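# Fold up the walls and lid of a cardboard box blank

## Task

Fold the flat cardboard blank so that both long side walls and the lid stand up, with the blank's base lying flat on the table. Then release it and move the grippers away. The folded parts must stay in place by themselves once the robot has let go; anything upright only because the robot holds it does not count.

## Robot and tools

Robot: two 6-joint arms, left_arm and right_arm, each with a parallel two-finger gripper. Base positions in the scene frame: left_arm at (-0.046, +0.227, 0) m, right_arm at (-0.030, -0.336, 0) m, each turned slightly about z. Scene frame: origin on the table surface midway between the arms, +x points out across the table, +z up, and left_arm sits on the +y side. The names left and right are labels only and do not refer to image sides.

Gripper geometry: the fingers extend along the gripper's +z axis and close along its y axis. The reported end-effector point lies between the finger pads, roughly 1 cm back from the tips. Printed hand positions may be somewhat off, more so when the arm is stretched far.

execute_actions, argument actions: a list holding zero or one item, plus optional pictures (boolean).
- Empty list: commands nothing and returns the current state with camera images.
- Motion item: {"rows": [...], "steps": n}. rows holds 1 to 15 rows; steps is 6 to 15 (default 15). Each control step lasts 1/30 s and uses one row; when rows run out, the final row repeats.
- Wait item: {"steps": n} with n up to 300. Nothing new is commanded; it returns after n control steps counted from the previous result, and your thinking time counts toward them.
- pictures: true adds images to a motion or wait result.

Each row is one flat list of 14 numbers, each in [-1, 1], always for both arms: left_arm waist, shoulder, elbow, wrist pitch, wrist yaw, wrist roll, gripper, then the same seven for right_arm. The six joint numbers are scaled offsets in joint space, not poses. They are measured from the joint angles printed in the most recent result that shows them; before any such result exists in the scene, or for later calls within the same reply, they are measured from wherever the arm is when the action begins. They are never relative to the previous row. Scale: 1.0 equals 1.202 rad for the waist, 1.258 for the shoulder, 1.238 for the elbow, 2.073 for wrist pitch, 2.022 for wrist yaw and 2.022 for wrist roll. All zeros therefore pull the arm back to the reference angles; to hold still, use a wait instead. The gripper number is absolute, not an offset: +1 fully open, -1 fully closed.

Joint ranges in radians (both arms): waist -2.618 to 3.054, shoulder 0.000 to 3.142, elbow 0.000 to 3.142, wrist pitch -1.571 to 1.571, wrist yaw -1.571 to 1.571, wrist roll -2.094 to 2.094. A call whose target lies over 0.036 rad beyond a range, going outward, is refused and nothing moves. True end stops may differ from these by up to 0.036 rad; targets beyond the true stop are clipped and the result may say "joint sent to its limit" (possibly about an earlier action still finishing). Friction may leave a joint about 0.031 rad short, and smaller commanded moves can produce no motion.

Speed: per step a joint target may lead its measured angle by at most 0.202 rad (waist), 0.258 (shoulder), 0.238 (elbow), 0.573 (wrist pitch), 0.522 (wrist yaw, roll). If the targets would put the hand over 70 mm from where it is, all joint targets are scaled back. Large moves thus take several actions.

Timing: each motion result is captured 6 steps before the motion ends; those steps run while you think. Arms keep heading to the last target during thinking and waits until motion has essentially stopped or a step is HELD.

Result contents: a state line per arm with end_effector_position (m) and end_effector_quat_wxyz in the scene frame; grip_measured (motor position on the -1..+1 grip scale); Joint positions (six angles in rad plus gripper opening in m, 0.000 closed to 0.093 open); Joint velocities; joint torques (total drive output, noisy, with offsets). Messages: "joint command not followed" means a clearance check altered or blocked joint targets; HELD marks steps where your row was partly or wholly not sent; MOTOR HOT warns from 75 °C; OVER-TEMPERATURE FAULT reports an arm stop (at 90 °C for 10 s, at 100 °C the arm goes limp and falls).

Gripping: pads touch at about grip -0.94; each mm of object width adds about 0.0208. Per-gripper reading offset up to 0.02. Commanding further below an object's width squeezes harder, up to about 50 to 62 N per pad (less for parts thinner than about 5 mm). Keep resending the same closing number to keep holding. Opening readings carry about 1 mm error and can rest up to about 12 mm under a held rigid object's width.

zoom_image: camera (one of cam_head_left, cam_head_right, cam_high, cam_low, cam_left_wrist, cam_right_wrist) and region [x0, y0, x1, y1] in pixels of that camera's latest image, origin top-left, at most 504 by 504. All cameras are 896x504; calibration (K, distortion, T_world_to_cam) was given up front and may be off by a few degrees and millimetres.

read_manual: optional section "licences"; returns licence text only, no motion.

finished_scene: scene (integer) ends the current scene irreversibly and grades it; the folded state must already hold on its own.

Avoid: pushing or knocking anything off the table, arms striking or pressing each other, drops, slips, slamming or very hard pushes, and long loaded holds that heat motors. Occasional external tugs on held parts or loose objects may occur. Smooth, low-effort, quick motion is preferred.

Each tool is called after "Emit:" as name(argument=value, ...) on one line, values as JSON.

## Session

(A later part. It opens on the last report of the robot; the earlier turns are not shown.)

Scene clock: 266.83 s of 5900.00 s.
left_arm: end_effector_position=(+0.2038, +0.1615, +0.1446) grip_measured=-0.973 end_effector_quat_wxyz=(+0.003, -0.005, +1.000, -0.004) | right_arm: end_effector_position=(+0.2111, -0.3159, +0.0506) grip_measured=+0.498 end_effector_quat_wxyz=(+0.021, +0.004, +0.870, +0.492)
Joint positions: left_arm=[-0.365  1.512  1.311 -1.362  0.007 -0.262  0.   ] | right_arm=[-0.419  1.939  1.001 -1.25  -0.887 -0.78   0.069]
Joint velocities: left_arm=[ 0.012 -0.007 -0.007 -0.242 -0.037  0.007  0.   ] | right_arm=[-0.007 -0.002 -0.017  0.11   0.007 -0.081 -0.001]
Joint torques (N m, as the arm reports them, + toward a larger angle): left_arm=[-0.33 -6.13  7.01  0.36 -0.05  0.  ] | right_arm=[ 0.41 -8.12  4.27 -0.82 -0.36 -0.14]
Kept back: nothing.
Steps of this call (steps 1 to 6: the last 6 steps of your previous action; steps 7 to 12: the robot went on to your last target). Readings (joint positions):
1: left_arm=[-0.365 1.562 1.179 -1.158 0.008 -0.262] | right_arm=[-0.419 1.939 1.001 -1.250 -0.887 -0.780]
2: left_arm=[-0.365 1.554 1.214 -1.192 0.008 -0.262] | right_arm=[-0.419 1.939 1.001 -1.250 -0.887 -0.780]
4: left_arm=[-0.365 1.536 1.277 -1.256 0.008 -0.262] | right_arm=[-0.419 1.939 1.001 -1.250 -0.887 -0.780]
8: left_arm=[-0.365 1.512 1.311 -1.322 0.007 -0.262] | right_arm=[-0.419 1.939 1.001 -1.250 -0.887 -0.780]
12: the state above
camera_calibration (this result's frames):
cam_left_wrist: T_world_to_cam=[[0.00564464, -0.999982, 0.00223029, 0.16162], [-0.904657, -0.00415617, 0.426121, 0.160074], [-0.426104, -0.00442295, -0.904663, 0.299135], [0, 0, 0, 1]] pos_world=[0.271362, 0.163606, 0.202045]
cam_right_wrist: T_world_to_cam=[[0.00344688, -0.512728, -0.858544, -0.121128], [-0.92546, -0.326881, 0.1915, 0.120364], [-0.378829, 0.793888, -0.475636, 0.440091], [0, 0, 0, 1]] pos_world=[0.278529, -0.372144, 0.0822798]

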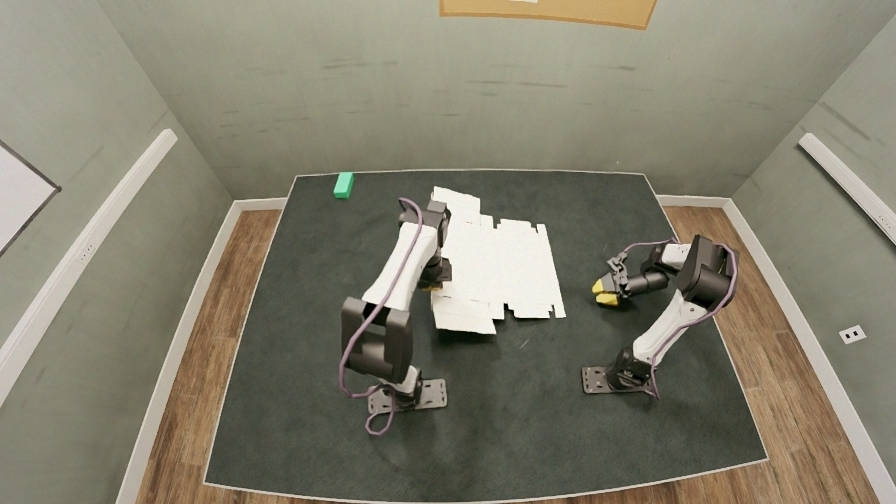

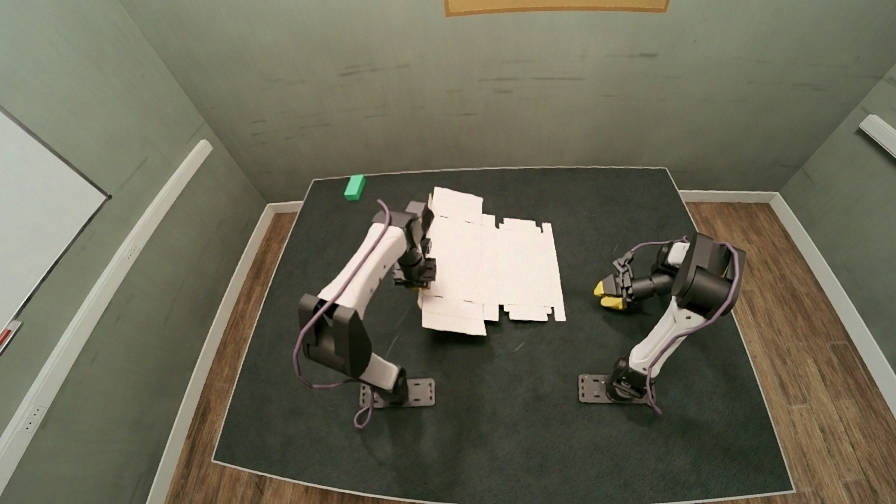

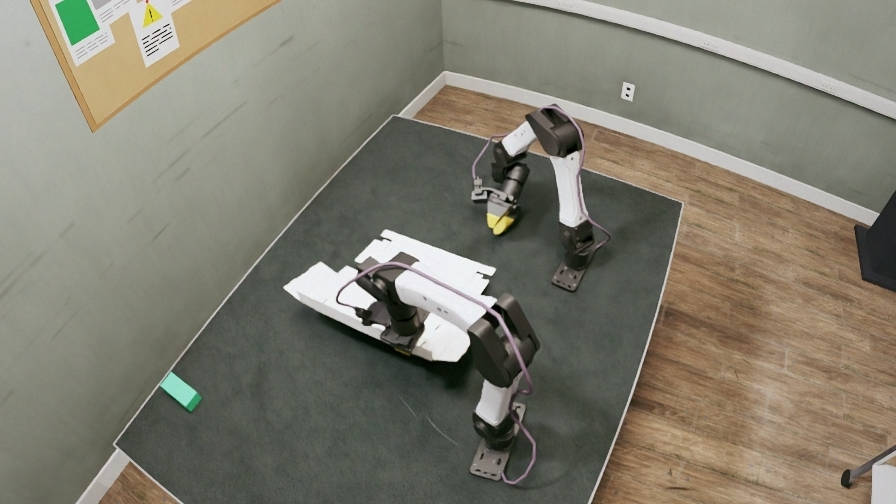

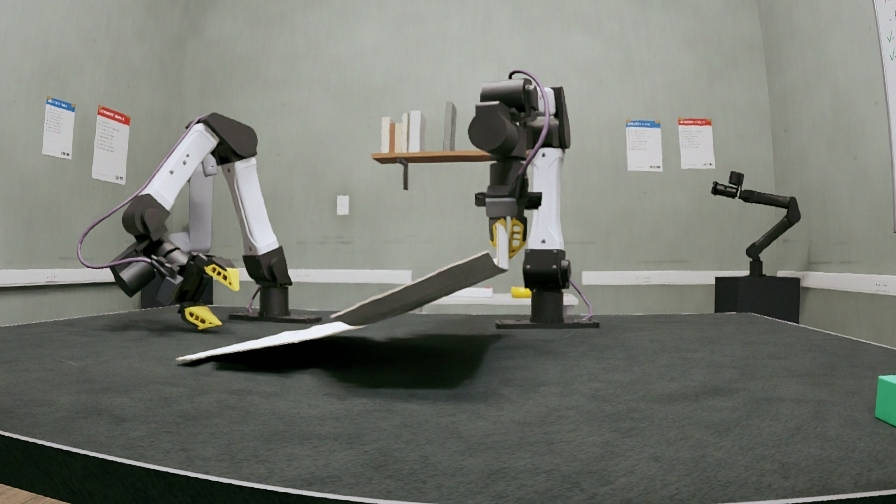

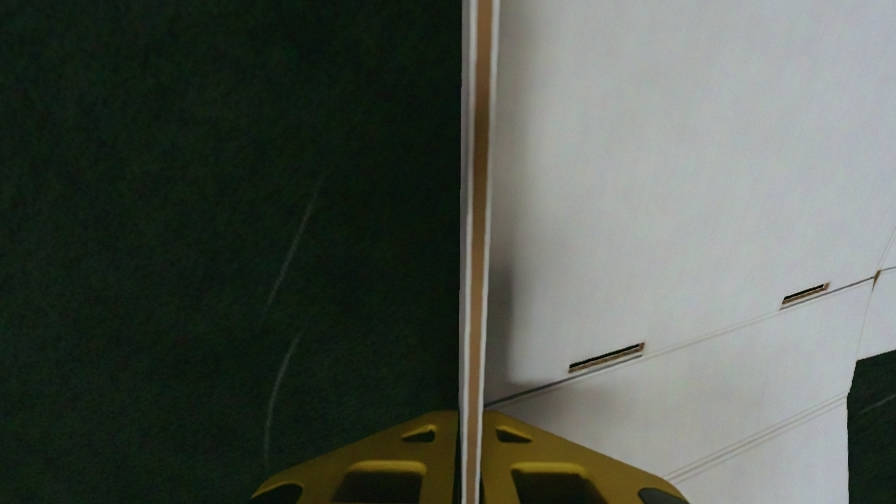

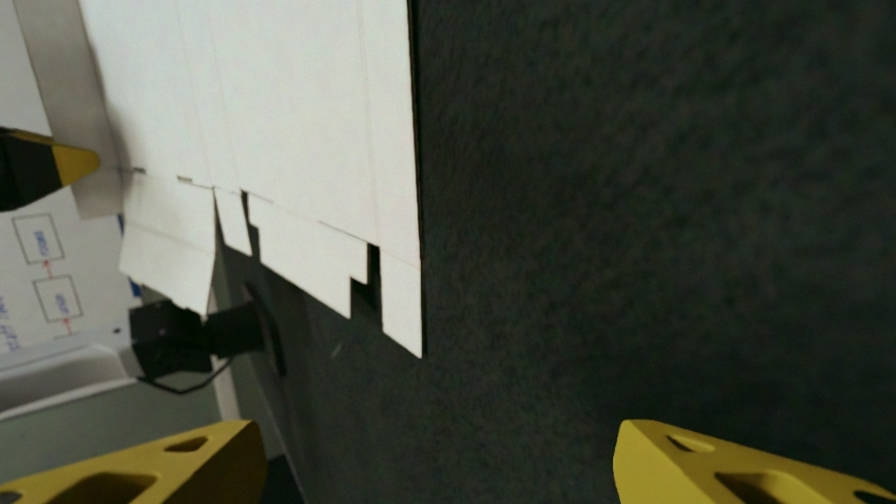

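Emit:
execute_actions(actions=[{"rows": [[0,0.015,0.007,-0.006,0,0,-1, 0,0,0,0,0,0,0.5],[0,0.03,0.014,-0.012,0,0,-1, 0,0,0,0,0,0,0.5],[0,0.045,0.021,-0.017,0,0,-1, 0,0,0,0,0,0,0.5],[0,0.06,0.028,-0.023,0,0,-1, 0,0,0,0,0,0,0.5],[0,0.075,0.035,-0.028,0,0,-1, 0,0,0,0,0,0,0.5],[0,0.09,0.042,-0.034,0,0,-1, 0,0,0,0,0,0,0.5],[0,0.105,0.05,-0.04,0,0,-1, 0,0,0,0,0,0,0.5],[0,0.12,0.057,-0.045,0,0,-1, 0,0,0,0,0,0,0.5],[0,0.135,0.064,-0.051,0,0,-1, 0,0,0,0,0,0,0.5],[0,0.15,0.071,-0.057,0,0,-1, 0,0,0,0,0,0,0.5],[0,0.165,0.078,-0.062,0,0,-1, 0,0,0,0,0,0,0.5],[0,0.176,0.085,-0.068,0,0,-1, 0,0,0,0,0,0,0.5]], "steps": 15}])

Emit:
execute_actions(actions=[{"steps": 12}], pictures=true)

Scene clock: 268.77 s of 5900.00 s.
left_arm: end_effector_position=(+0.2029, +0.1617, +0.1261) grip_measured=-0.973 end_effector_quat_wxyz=(-0.063, -0.005, +0.998, +0.013) | right_arm: end_effector_position=(+0.2111, -0.3159, +0.0506) grip_measured=+0.498 end_effector_quat_wxyz=(+0.021, +0.004, +0.870, +0.492)
Joint positions: left_arm=[-0.365  1.634  1.352 -1.418  0.007 -0.262  0.   ] | right_arm=[-0.419  1.939  1.001 -1.25  -0.887 -0.78   0.069]
Joint velocities: left_arm=[ 0.002  0.608  0.232 -0.198  0.007  0.007  0.   ] | right_arm=[-0.012 -0.017 -0.046  0.051 -0.037  0.051 -0.001]
Joint torques (N m, as the arm reports them, + toward a larger angle): left_arm=[ 0.17 -5.57  7.41 -0.08  0.03 -0.05] | right_arm=[ 0.4  -8.12  4.27 -0.83 -0.36 -0.14]
Steps of this call (steps 1 to 30: the robot went on to your last target; steps 31 to 49: nothing new was sent; steps 50 to 58: the first 9 steps of this action). Readings (joint positions):
50: left_arm=[-0.365 1.512 1.311 -1.382 0.007 -0.262] | right_arm=[-0.419 1.939 1.001 -1.250 -0.887 -0.780]
51: left_arm=[-0.365 1.514 1.311 -1.382 0.007 -0.262] | right_arm=[-0.419 1.939 1.001 -1.250 -0.887 -0.780]
53: left_arm=[-0.365 1.531 1.314 -1.387 0.007 -0.262] | right_arm=[-0.419 1.939 1.001 -1.250 -0.887 -0.780]
57: left_arm=[-0.365 1.612 1.344 -1.411 0.007 -0.262] | right_arm=[-0.419 1.939 1.001 -1.250 -0.887 -0.780]
58: the state above

Scene clock: 269.17 s of 5900.00 s.
left_arm: end_effector_position=(+0.2013, +0.1622, +0.1153) grip_measured=-0.973 end_effector_quat_wxyz=(-0.113, -0.005, +0.993, +0.026) | right_arm: end_effector_position=(+0.2111, -0.3159, +0.0506) grip_measured=+0.498 end_effector_quat_wxyz=(+0.021, +0.004, +0.870, +0.492)
Joint positions: left_arm=[-0.365  1.725  1.393 -1.472  0.007 -0.262  0.   ] | right_arm=[-0.419  1.939  1.001 -1.25  -0.887 -0.78   0.069]
Joint velocities: left_arm=[-0.012 -0.012  0.017 -0.051 -0.066 -0.051  0.   ] | right_arm=[ 0.002  0.012  0.007 -0.022  0.037  0.051 -0.002]
Joint torques (N m, as the arm reports them, + toward a larger angle): left_arm=[ 0.11 -6.51  7.3  -0.46  0.01 -0.04] | right_arm=[ 0.4  -8.15  4.25 -0.82 -0.36 -0.14]
Kept back: nothing.
Steps of this call (steps 1 to 6: the last 6 steps of your previous action; steps 7 to 12: the robot went on to your last target). Readings (joint positions):
1: left_arm=[-0.365 1.655 1.360 -1.426 0.007 -0.262] | right_arm=[-0.419 1.939 1.001 -1.250 -0.887 -0.780]
2: left_arm=[-0.365 1.675 1.368 -1.434 0.007 -0.262] | right_arm=[-0.419 1.939 1.001 -1.250 -0.887 -0.780]
4: left_arm=[-0.365 1.709 1.383 -1.449 0.007 -0.262] | right_arm=[-0.419 1.939 1.001 -1.250 -0.887 -0.780]
8: left_arm=[-0.365 1.725 1.388 -1.463 0.007 -0.262] | right_arm=[-0.419 1.939 1.001 -1.250 -0.887 -0.780]
12: the state above
camera_calibration (this result's frames):
cam_left_wrist: T_world_to_cam=[[-0.000985576, -0.998272, -0.0587555, 0.170432], [-0.781633, -0.035879, 0.622706, 0.128013], [-0.623738, 0.0465389, -0.780247, 0.288755], [0, 0, 0, 1]] pos_world=[0.280335, 0.161292, 0.155599]
cam_right_wrist: T_world_to_cam=[[0.00344688, -0.512728, -0.858544, -0.121128], [-0.92546, -0.326881, 0.1915, 0.120364], [-0.378829, 0.793888, -0.475636, 0.440091], [0, 0, 0, 1]] pos_world=[0.278529, -0.372144, 0.0822798]

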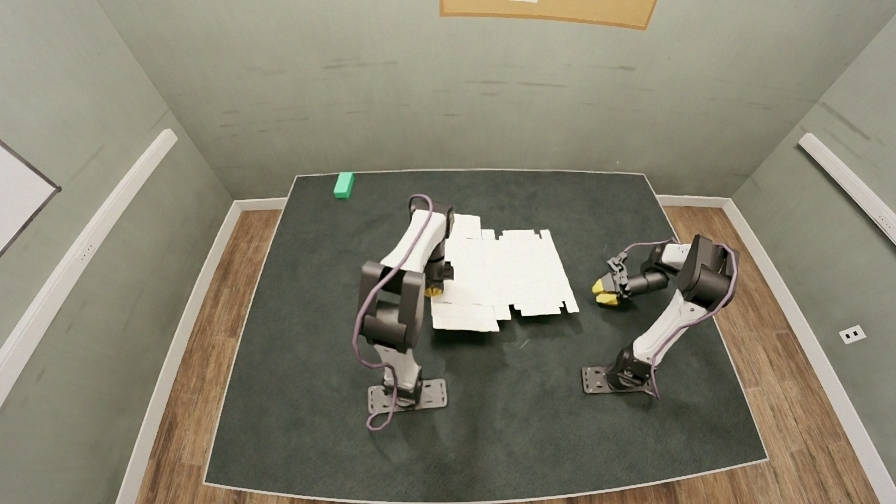

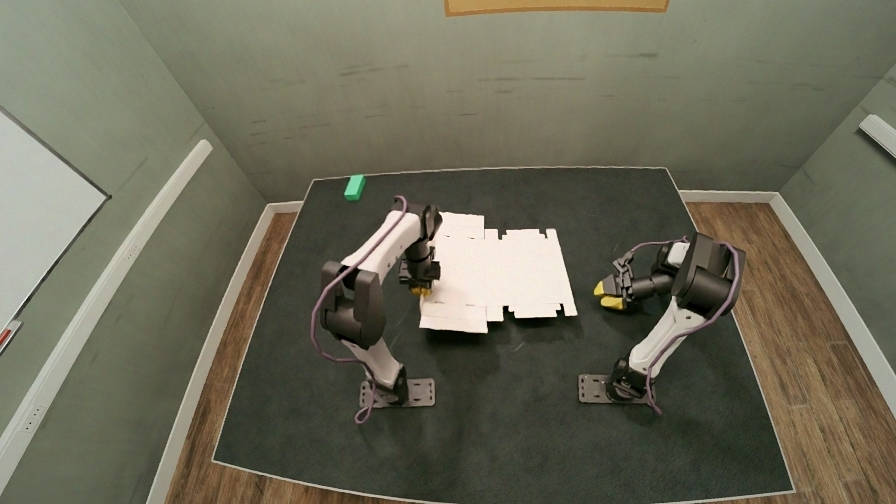

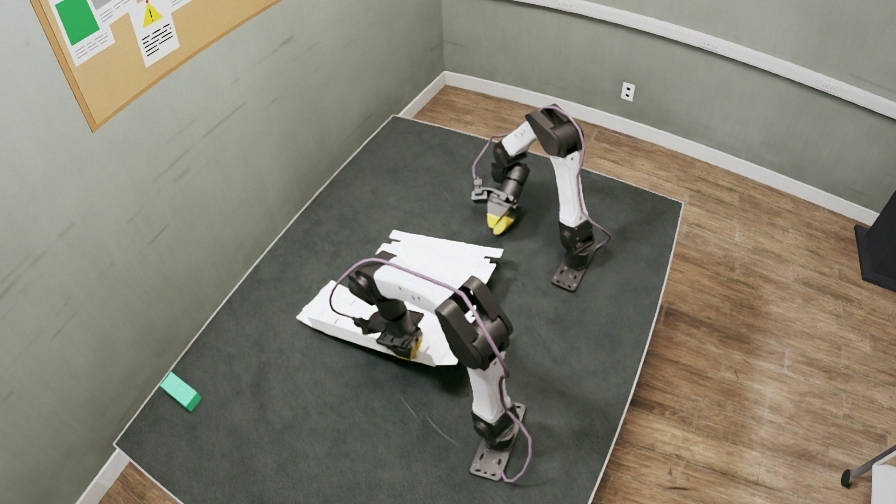

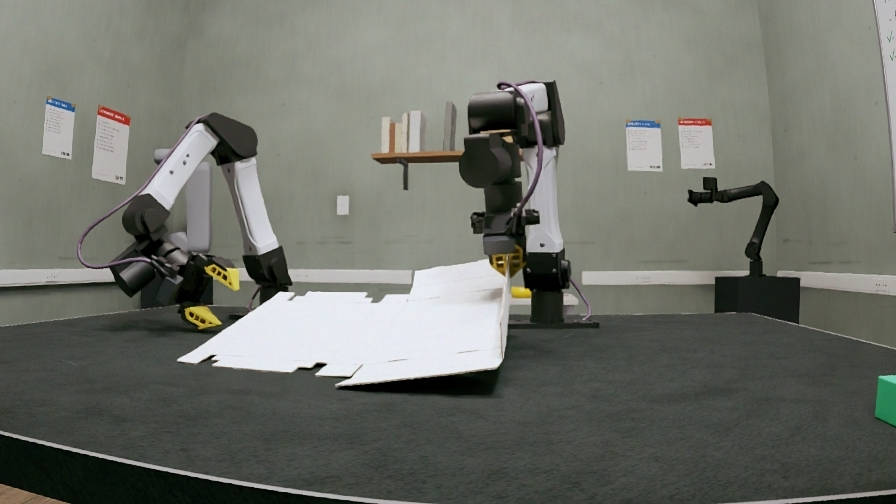

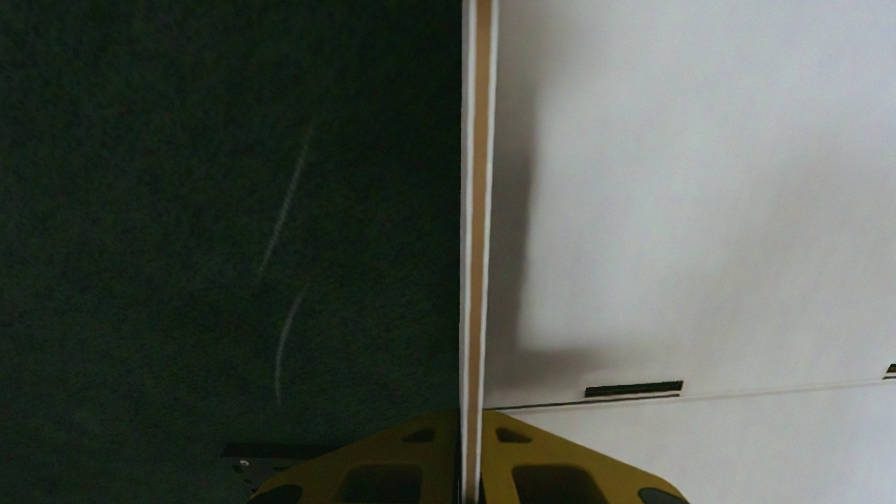

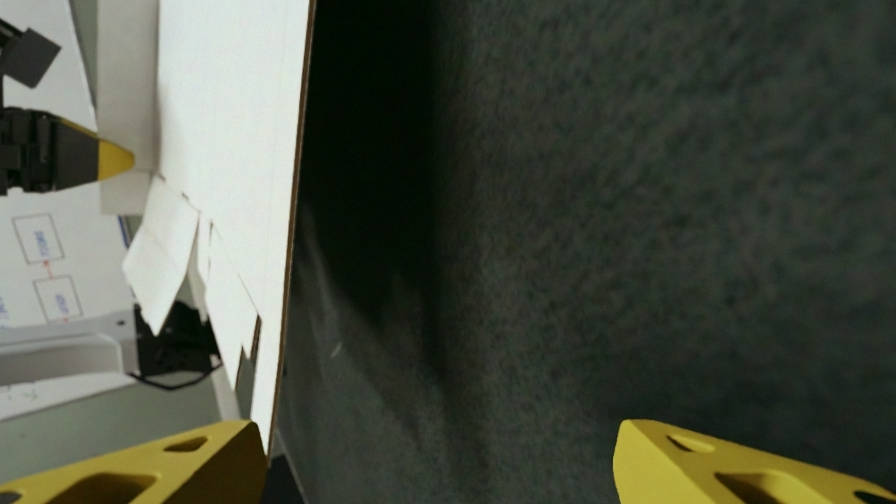

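Emit:
execute_actions(actions=[{"rows": [[0,0,0,0,0,0,-1, 0.024,-0.01,-0.013,0.013,-0.007,0.018,0.5],[0,0,0,0,0,0,-1, 0.048,-0.02,-0.026,0.026,-0.013,0.036,0.5],[0,0,0,0,0,0,-1, 0.073,-0.03,-0.039,0.039,-0.02,0.054,0.5],[0,0,0,0,0,0,-1, 0.097,-0.04,-0.052,0.052,-0.027,0.071,0.5],[0,0,0,0,0,0,-1, 0.121,-0.05,-0.065,0.066,-0.034,0.089,0.5],[0,0,0,0,0,0,-1, 0.146,-0.061,-0.078,0.079,-0.04,0.107,0.5],[0,0,0,0,0,0,-1, 0.17,-0.071,-0.091,0.092,-0.047,0.125,0.5],[0,0,0,0,0,0,-1, 0.194,-0.084,-0.105,0.113,-0.051,0.15,0.5],[0,0,0,0,0,0,-1, 0.217,-0.098,-0.118,0.135,-0.055,0.176,0.5],[0,0,0,0,0,0,-1, 0.241,-0.111,-0.132,0.156,-0.059,0.202,0.5],[0,0,0,0,0,0,-1, 0.265,-0.125,-0.146,0.177,-0.064,0.227,0.5],[0,0,0,0,0,0,-1, 0.289,-0.138,-0.16,0.198,-0.068,0.253,0.5],[0,0,0,0,0,0,-1, 0.312,-0.152,-0.173,0.22,-0.072,0.278,0.5],[0,0,0,0,0,0,-1, 0.336,-0.165,-0.187,0.241,-0.076,0.304,0.5]], "steps": 15}])

Emit:
execute_actions(actions=[{"steps": 12}], pictures=true)

Scene clock: 271.40 s of 5900.00 s.
left_arm: end_effector_position=(+0.2003, +0.1624, +0.1155) grip_measured=-0.973 end_effector_quat_wxyz=(-0.116, -0.005, +0.993, +0.027) | right_arm: end_effector_position=(+0.2048, -0.2602, +0.0476) grip_measured=+0.498 end_effector_quat_wxyz=(-0.010, -0.025, +0.870, +0.492)
Joint positions: left_arm=[-0.365  1.725  1.393 -1.476  0.007 -0.262  0.   ] | right_arm=[-0.207  1.865  0.904 -1.098 -0.948 -0.586  0.069]
Joint velocities: left_arm=[-0.017 -0.002  0.017 -0.037 -0.081 -0.051  0.   ] | right_arm=[ 0.847 -0.452 -0.501  0.872 -0.242  1.004  0.   ]
Joint torques (N m, as the arm reports them, + toward a larger angle): left_arm=[ 0.23 -7.13  5.5  -0.1   0.01 -0.05] | right_arm=[ 0.22 -9.49  3.   -0.54 -0.53 -0.03]
Steps of this call (steps 1 to 30: the robot went on to your last target; steps 31 to 58: nothing new was sent; steps 59 to 67: the first 9 steps of this action). Readings (joint positions):
59: left_arm=[-0.365 1.725 1.393 -1.476 0.007 -0.262] | right_arm=[-0.416 1.939 1.001 -1.247 -0.887 -0.776]
60: left_arm=[-0.365 1.725 1.393 -1.476 0.007 -0.262] | right_arm=[-0.407 1.939 1.001 -1.241 -0.889 -0.765]
62: left_arm=[-0.365 1.725 1.393 -1.476 0.007 -0.262] | right_arm=[-0.365 1.929 0.986 -1.207 -0.900 -0.730]
66: left_arm=[-0.365 1.725 1.393 -1.476 0.007 -0.262] | right_arm=[-0.238 1.880 0.922 -1.125 -0.938 -0.622]
67: the state above

Scene clock: 271.80 s of 5900.00 s.
left_arm: end_effector_position=(+0.2003, +0.1624, +0.1155) grip_measured=-0.973 end_effector_quat_wxyz=(-0.116, -0.005, +0.993, +0.027) | right_arm: end_effector_position=(+0.2092, -0.2117, +0.0485) grip_measured=+0.498 end_effector_quat_wxyz=(-0.005, -0.013, +0.869, +0.494)
Joint positions: left_arm=[-0.365  1.725  1.393 -1.476  0.007 -0.262  0.   ] | right_arm=[-0.015  1.75   0.793 -0.795 -1.023 -0.216  0.069]
Joint velocities: left_arm=[ 0.017  0.007 -0.007  0.022 -0.037 -0.051  0.   ] | right_arm=[-0.002 -0.002  0.002  0.271 -0.066  0.256  0.   ]
Joint torques (N m, as the arm reports them, + toward a larger angle): left_arm=[ 0.18 -7.14  5.49 -0.1   0.01 -0.05] | right_arm=[ 0.52 -8.6   2.98  0.12 -0.59  0.  ]
Kept back: nothing.
Steps of this call (steps 1 to 6: the last 6 steps of your previous action; steps 7 to 12: the robot went on to your last target). Readings (joint positions):
1: left_arm=[-0.365 1.725 1.393 -1.476 0.007 -0.262] | right_arm=[-0.178 1.849 0.887 -1.067 -0.957 -0.548]
2: left_arm=[-0.365 1.725 1.393 -1.476 0.007 -0.262] | right_arm=[-0.149 1.832 0.870 -1.034 -0.966 -0.506]
4: left_arm=[-0.365 1.725 1.393 -1.476 0.007 -0.262] | right_arm=[-0.093 1.797 0.836 -0.961 -0.984 -0.417]
8: left_arm=[-0.365 1.725 1.393 -1.476 0.007 -0.262] | right_arm=[-0.017 1.752 0.795 -0.847 -1.013 -0.276]
12: the state above
camera_calibration (this result's frames):
cam_left_wrist: T_world_to_cam=[[-0.00124854, -0.998204, -0.0598915, 0.170888], [-0.778865, -0.0365928, 0.626123, 0.126211], [-0.627191, 0.0474291, -0.77742, 0.288513], [0, 0, 0, 1]] pos_world=[0.279468, 0.161516, 0.155507]
cam_right_wrist: T_world_to_cam=[[0.00609194, -0.509284, -0.860577, -0.0692701], [-0.900201, -0.377529, 0.217047, 0.135889], [-0.435431, 0.77337, -0.460758, 0.362404], [0, 0, 0, 1]] pos_world=[0.280551, -0.264249, 0.0778738]

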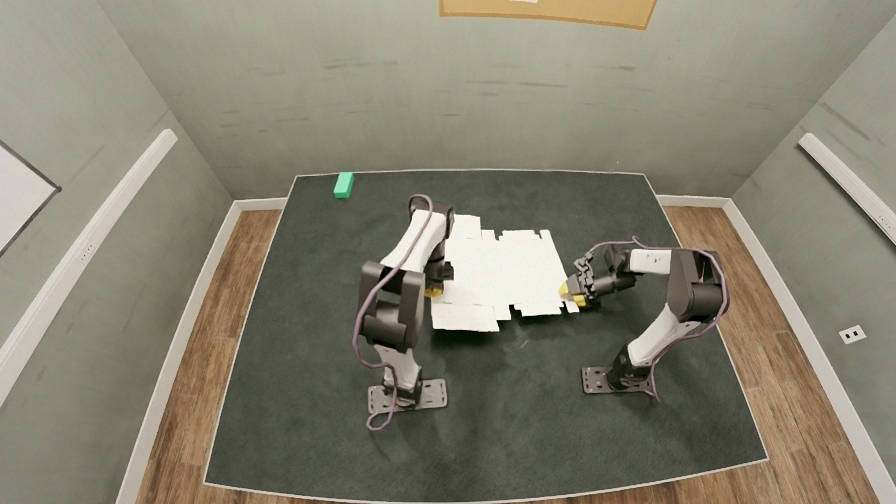

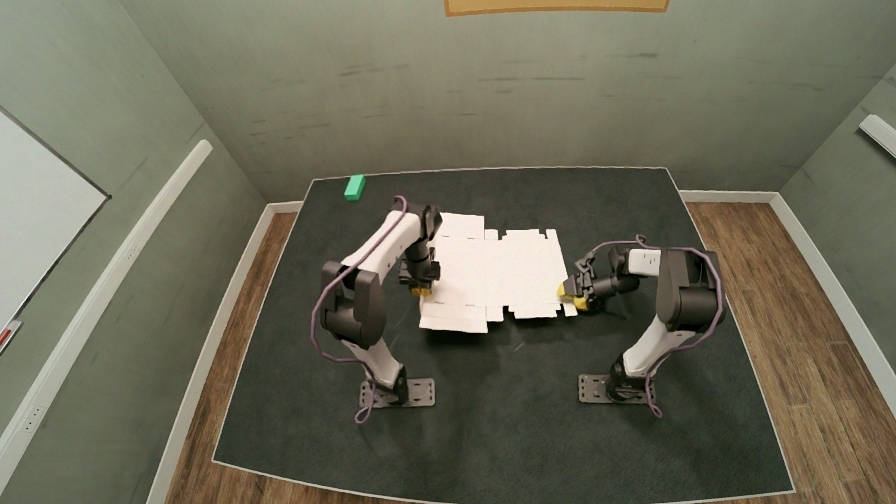

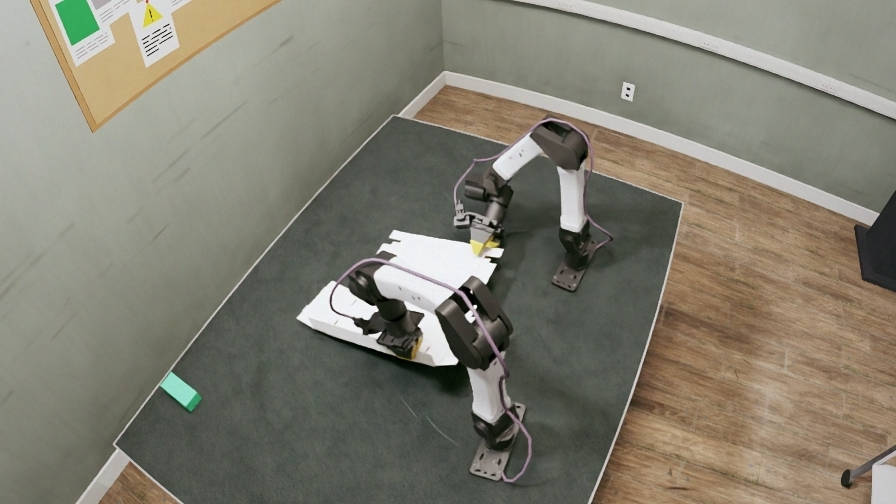

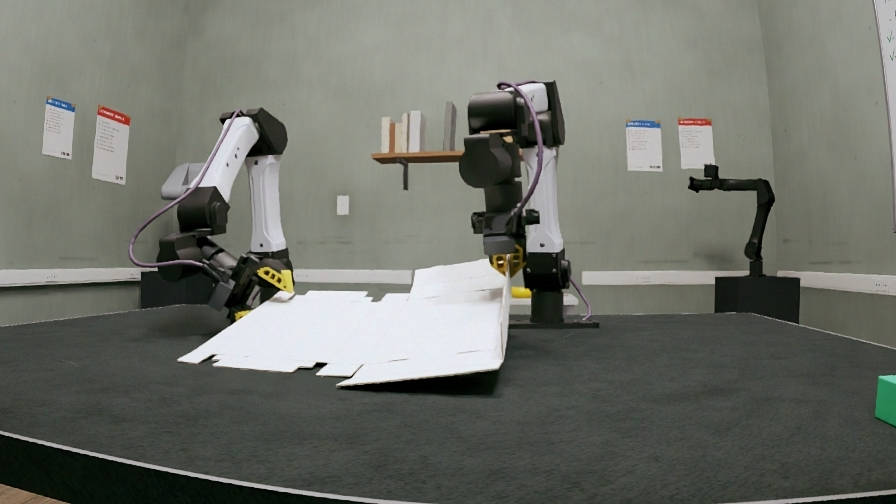

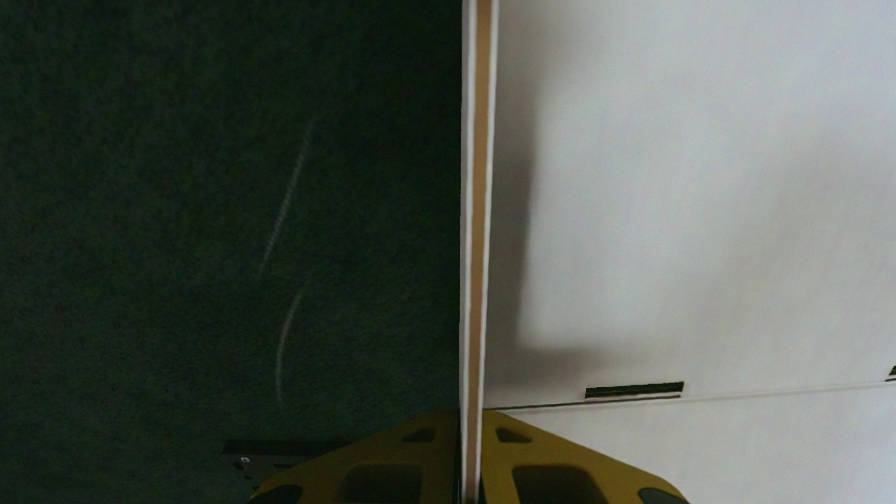

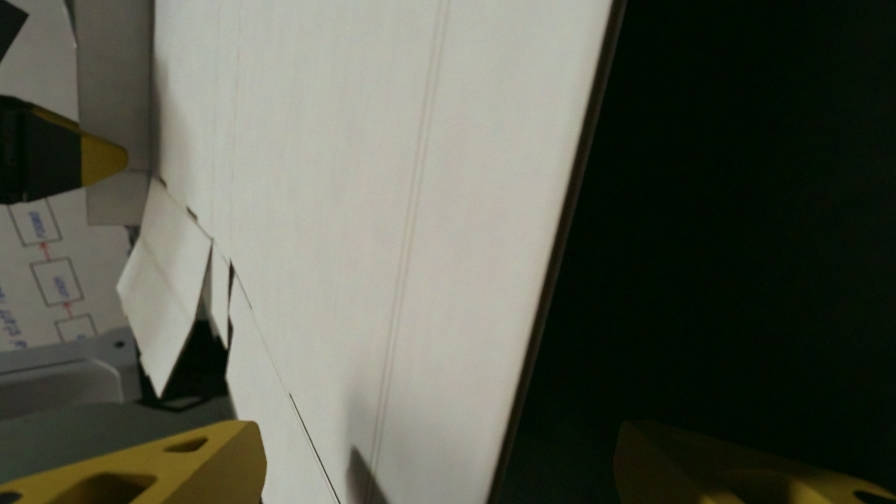

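Emit:
execute_actions(actions=[{"rows": [[0,0,0,0,0,0,-1, 0.02,-0.011,-0.011,0.017,-0.003,0.021,0.5],[0,0,0,0,0,0,-1, 0.04,-0.022,-0.022,0.034,-0.005,0.042,0.5],[0,0,0,0,0,0,-1, 0.06,-0.033,-0.033,0.051,-0.008,0.063,0.5],[0,0,0,0,0,0,-1, 0.083,-0.044,-0.044,0.068,-0.01,0.084,0.5],[0,0,0,0,0,0,-1, 0.083,-0.044,-0.044,0.068,-0.01,0.084,0.5],[0,0,0,0,0,0,-1, 0.083,-0.044,-0.044,0.068,-0.01,0.084,0.5],[0,0,0,0,0,0,-1, 0.083,-0.044,-0.044,0.068,-0.01,0.084,0.5],[0,0,0,0,0,0,-1, 0.083,-0.044,-0.044,0.068,-0.01,0.084,0.0],[0,0,0,0,0,0,-1, 0.083,-0.044,-0.044,0.068,-0.01,0.084,-0.5],[0,0,0,0,0,0,-1, 0.083,-0.044,-0.044,0.068,-0.01,0.084,-1]], "steps": 15}])

Emit:
execute_actions(actions=[{"steps": 20}], pictures=true)

Scene clock: 272.67 s of 5900.00 s.
left_arm: end_effector_position=(+0.2003, +0.1624, +0.1155) grip_measured=-0.973 end_effector_quat_wxyz=(-0.116, -0.005, +0.993, +0.027) | right_arm: end_effector_position=(+0.2052, -0.1879, +0.0500) grip_measured=+0.052 end_effector_quat_wxyz=(-0.013, -0.025, +0.869, +0.494)
Joint positions: left_arm=[-0.365  1.725  1.393 -1.476  0.007 -0.262  0.   ] | right_arm=[ 0.083  1.715  0.762 -0.689 -1.033 -0.084  0.048]
Joint velocities: left_arm=[ 0.012  0.002 -0.007 -0.022  0.007  0.066  0.   ] | right_arm=[ 0.002  0.007 -0.007  0.125 -0.051  0.168 -0.42 ]
Joint torques (N m, as the arm reports them, + toward a larger angle): left_arm=[ 0.08 -7.14  5.49 -0.16  0.01 -0.05] | right_arm=[ 0.55 -8.53  3.25  0.39 -0.55 -0.01]
Steps of this call (steps 1 to 17: the robot went on to your last target; steps 18 to 26: the first 9 steps of this action). Readings (joint positions):
18: left_arm=[-0.365 1.725 1.393 -1.476 0.007 -0.262] | right_arm=[-0.014 1.750 0.793 -0.761 -1.029 -0.176]
19: left_arm=[-0.365 1.725 1.393 -1.476 0.007 -0.262] | right_arm=[-0.006 1.750 0.793 -0.758 -1.029 -0.171]
21: left_arm=[-0.365 1.725 1.393 -1.476 0.007 -0.262] | right_arm=[0.031 1.739 0.782 -0.728 -1.029 -0.139]
25: left_arm=[-0.365 1.725 1.393 -1.476 0.007 -0.262] | right_arm=[0.083 1.715 0.763 -0.694 -1.033 -0.091]
26: the state above

Scene clock: 273.33 s of 5900.00 s.
left_arm: end_effector_position=(+0.1998, +0.1554, +0.1153) grip_measured=-0.973 end_effector_quat_wxyz=(-0.116, +0.002, +0.993, +0.013) | right_arm: end_effector_position=(+0.2084, -0.1801, +0.0634) grip_measured=-0.979 end_effector_quat_wxyz=(-0.021, -0.001, +0.846, +0.533)
Joint positions: left_arm=[-0.374  1.725  1.393 -1.47   0.035 -0.254  0.   ] | right_arm=[ 0.085  1.715  0.762 -0.671 -1.124 -0.021  0.   ]
Joint velocities: left_arm=[-0.007 -0.007 -0.012 -0.007 -0.066  0.007  0.   ] | right_arm=[-0.017 -0.017 -0.007 -0.022  0.007 -0.051  0.   ]
Joint torques (N m, as the arm reports them, + toward a larger angle): left_arm=[ 0.94 -7.17  5.55 -0.21 -0.26 -0.16] | right_arm=[ 0.41 -8.59  3.3   0.49  0.28 -0.45]
Kept back: nothing.
Steps of this call (steps 1 to 6: the last 6 steps of your previous action; steps 7 to 20: the robot went on to your last target). Readings (joint positions):
1: left_arm=[-0.365 1.725 1.393 -1.476 0.007 -0.262] | right_arm=[0.083 1.715 0.762 -0.684 -1.033 -0.078]
2: left_arm=[-0.365 1.725 1.393 -1.476 0.005 -0.262] | right_arm=[0.083 1.715 0.762 -0.680 -1.035 -0.073]
4: left_arm=[-0.369 1.725 1.393 -1.472 0.027 -0.256] | right_arm=[0.085 1.715 0.762 -0.677 -1.075 -0.052]
8: left_arm=[-0.374 1.725 1.393 -1.471 0.035 -0.254] | right_arm=[0.085 1.715 0.762 -0.671 -1.116 -0.029]
20: the state above
camera_calibration (this result's frames):
cam_left_wrist: T_world_to_cam=[[-0.0117651, -0.999471, -0.0303314, 0.162734], [-0.77806, -0.00990276, 0.628112, 0.121199], [-0.62808, 0.0309894, -0.777531, 0.291124], [0, 0, 0, 1]] pos_world=[0.279064, 0.154826, 0.155168]
cam_right_wrist: T_world_to_cam=[[-0.0314883, -0.42903, -0.902741, -0.0153984], [-0.89312, -0.393399, 0.218116, 0.139456], [-0.448716, 0.813124, -0.370788, 0.348673], [0, 0, 0, 1]] pos_world=[0.280521, -0.235259, 0.0849651]

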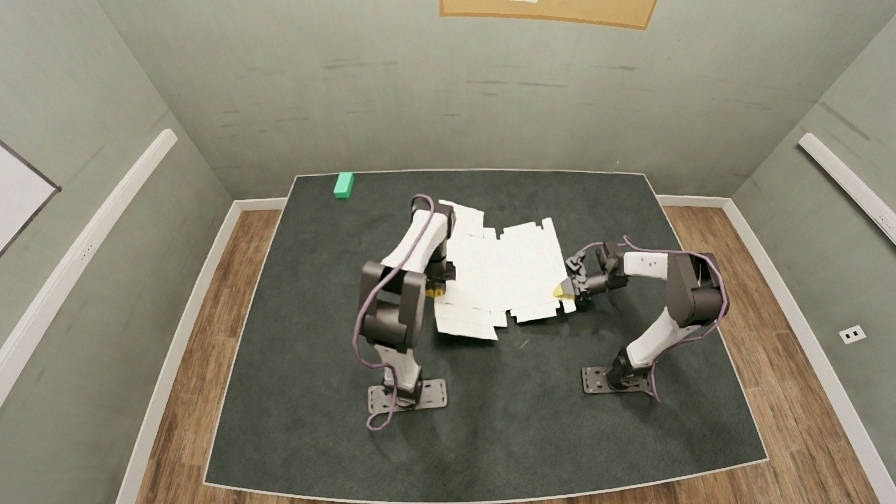

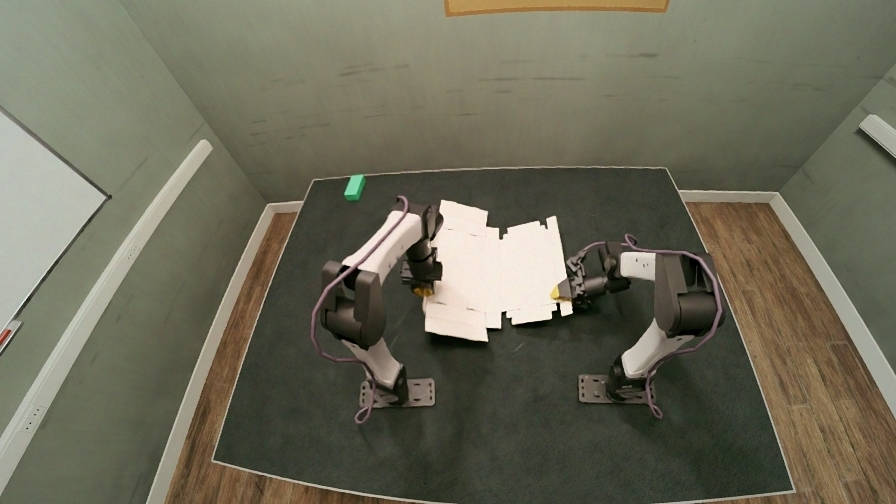

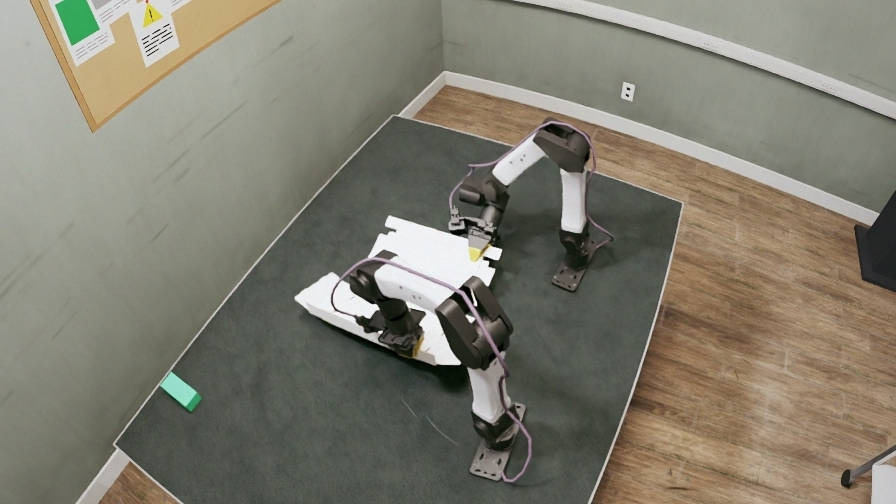

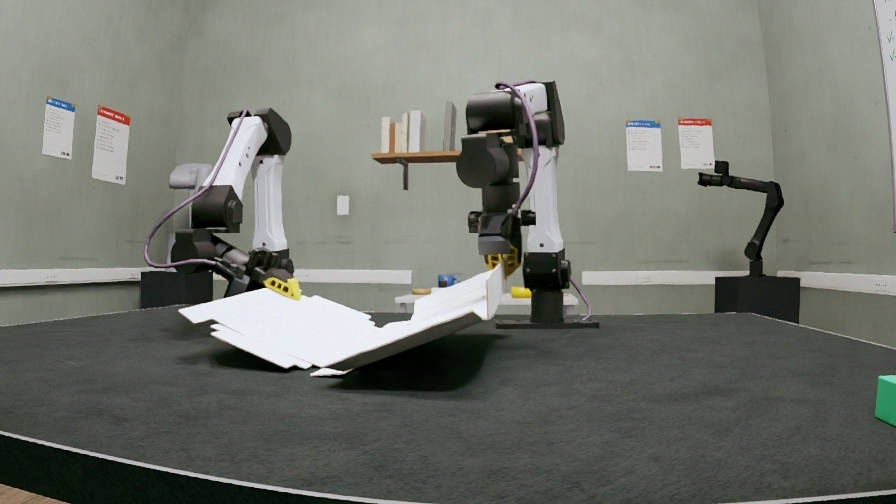

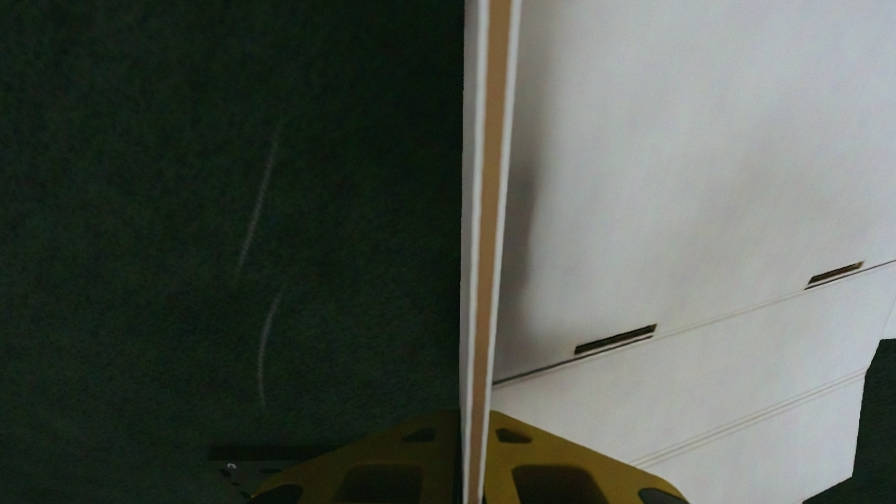

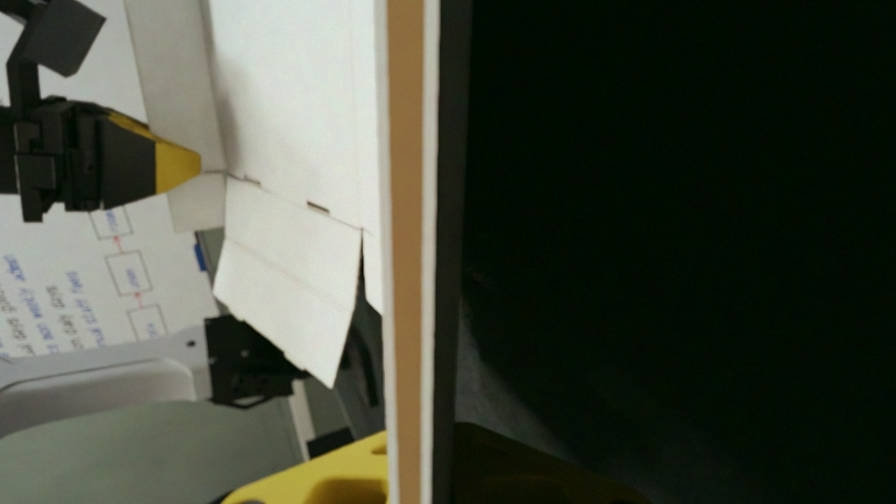

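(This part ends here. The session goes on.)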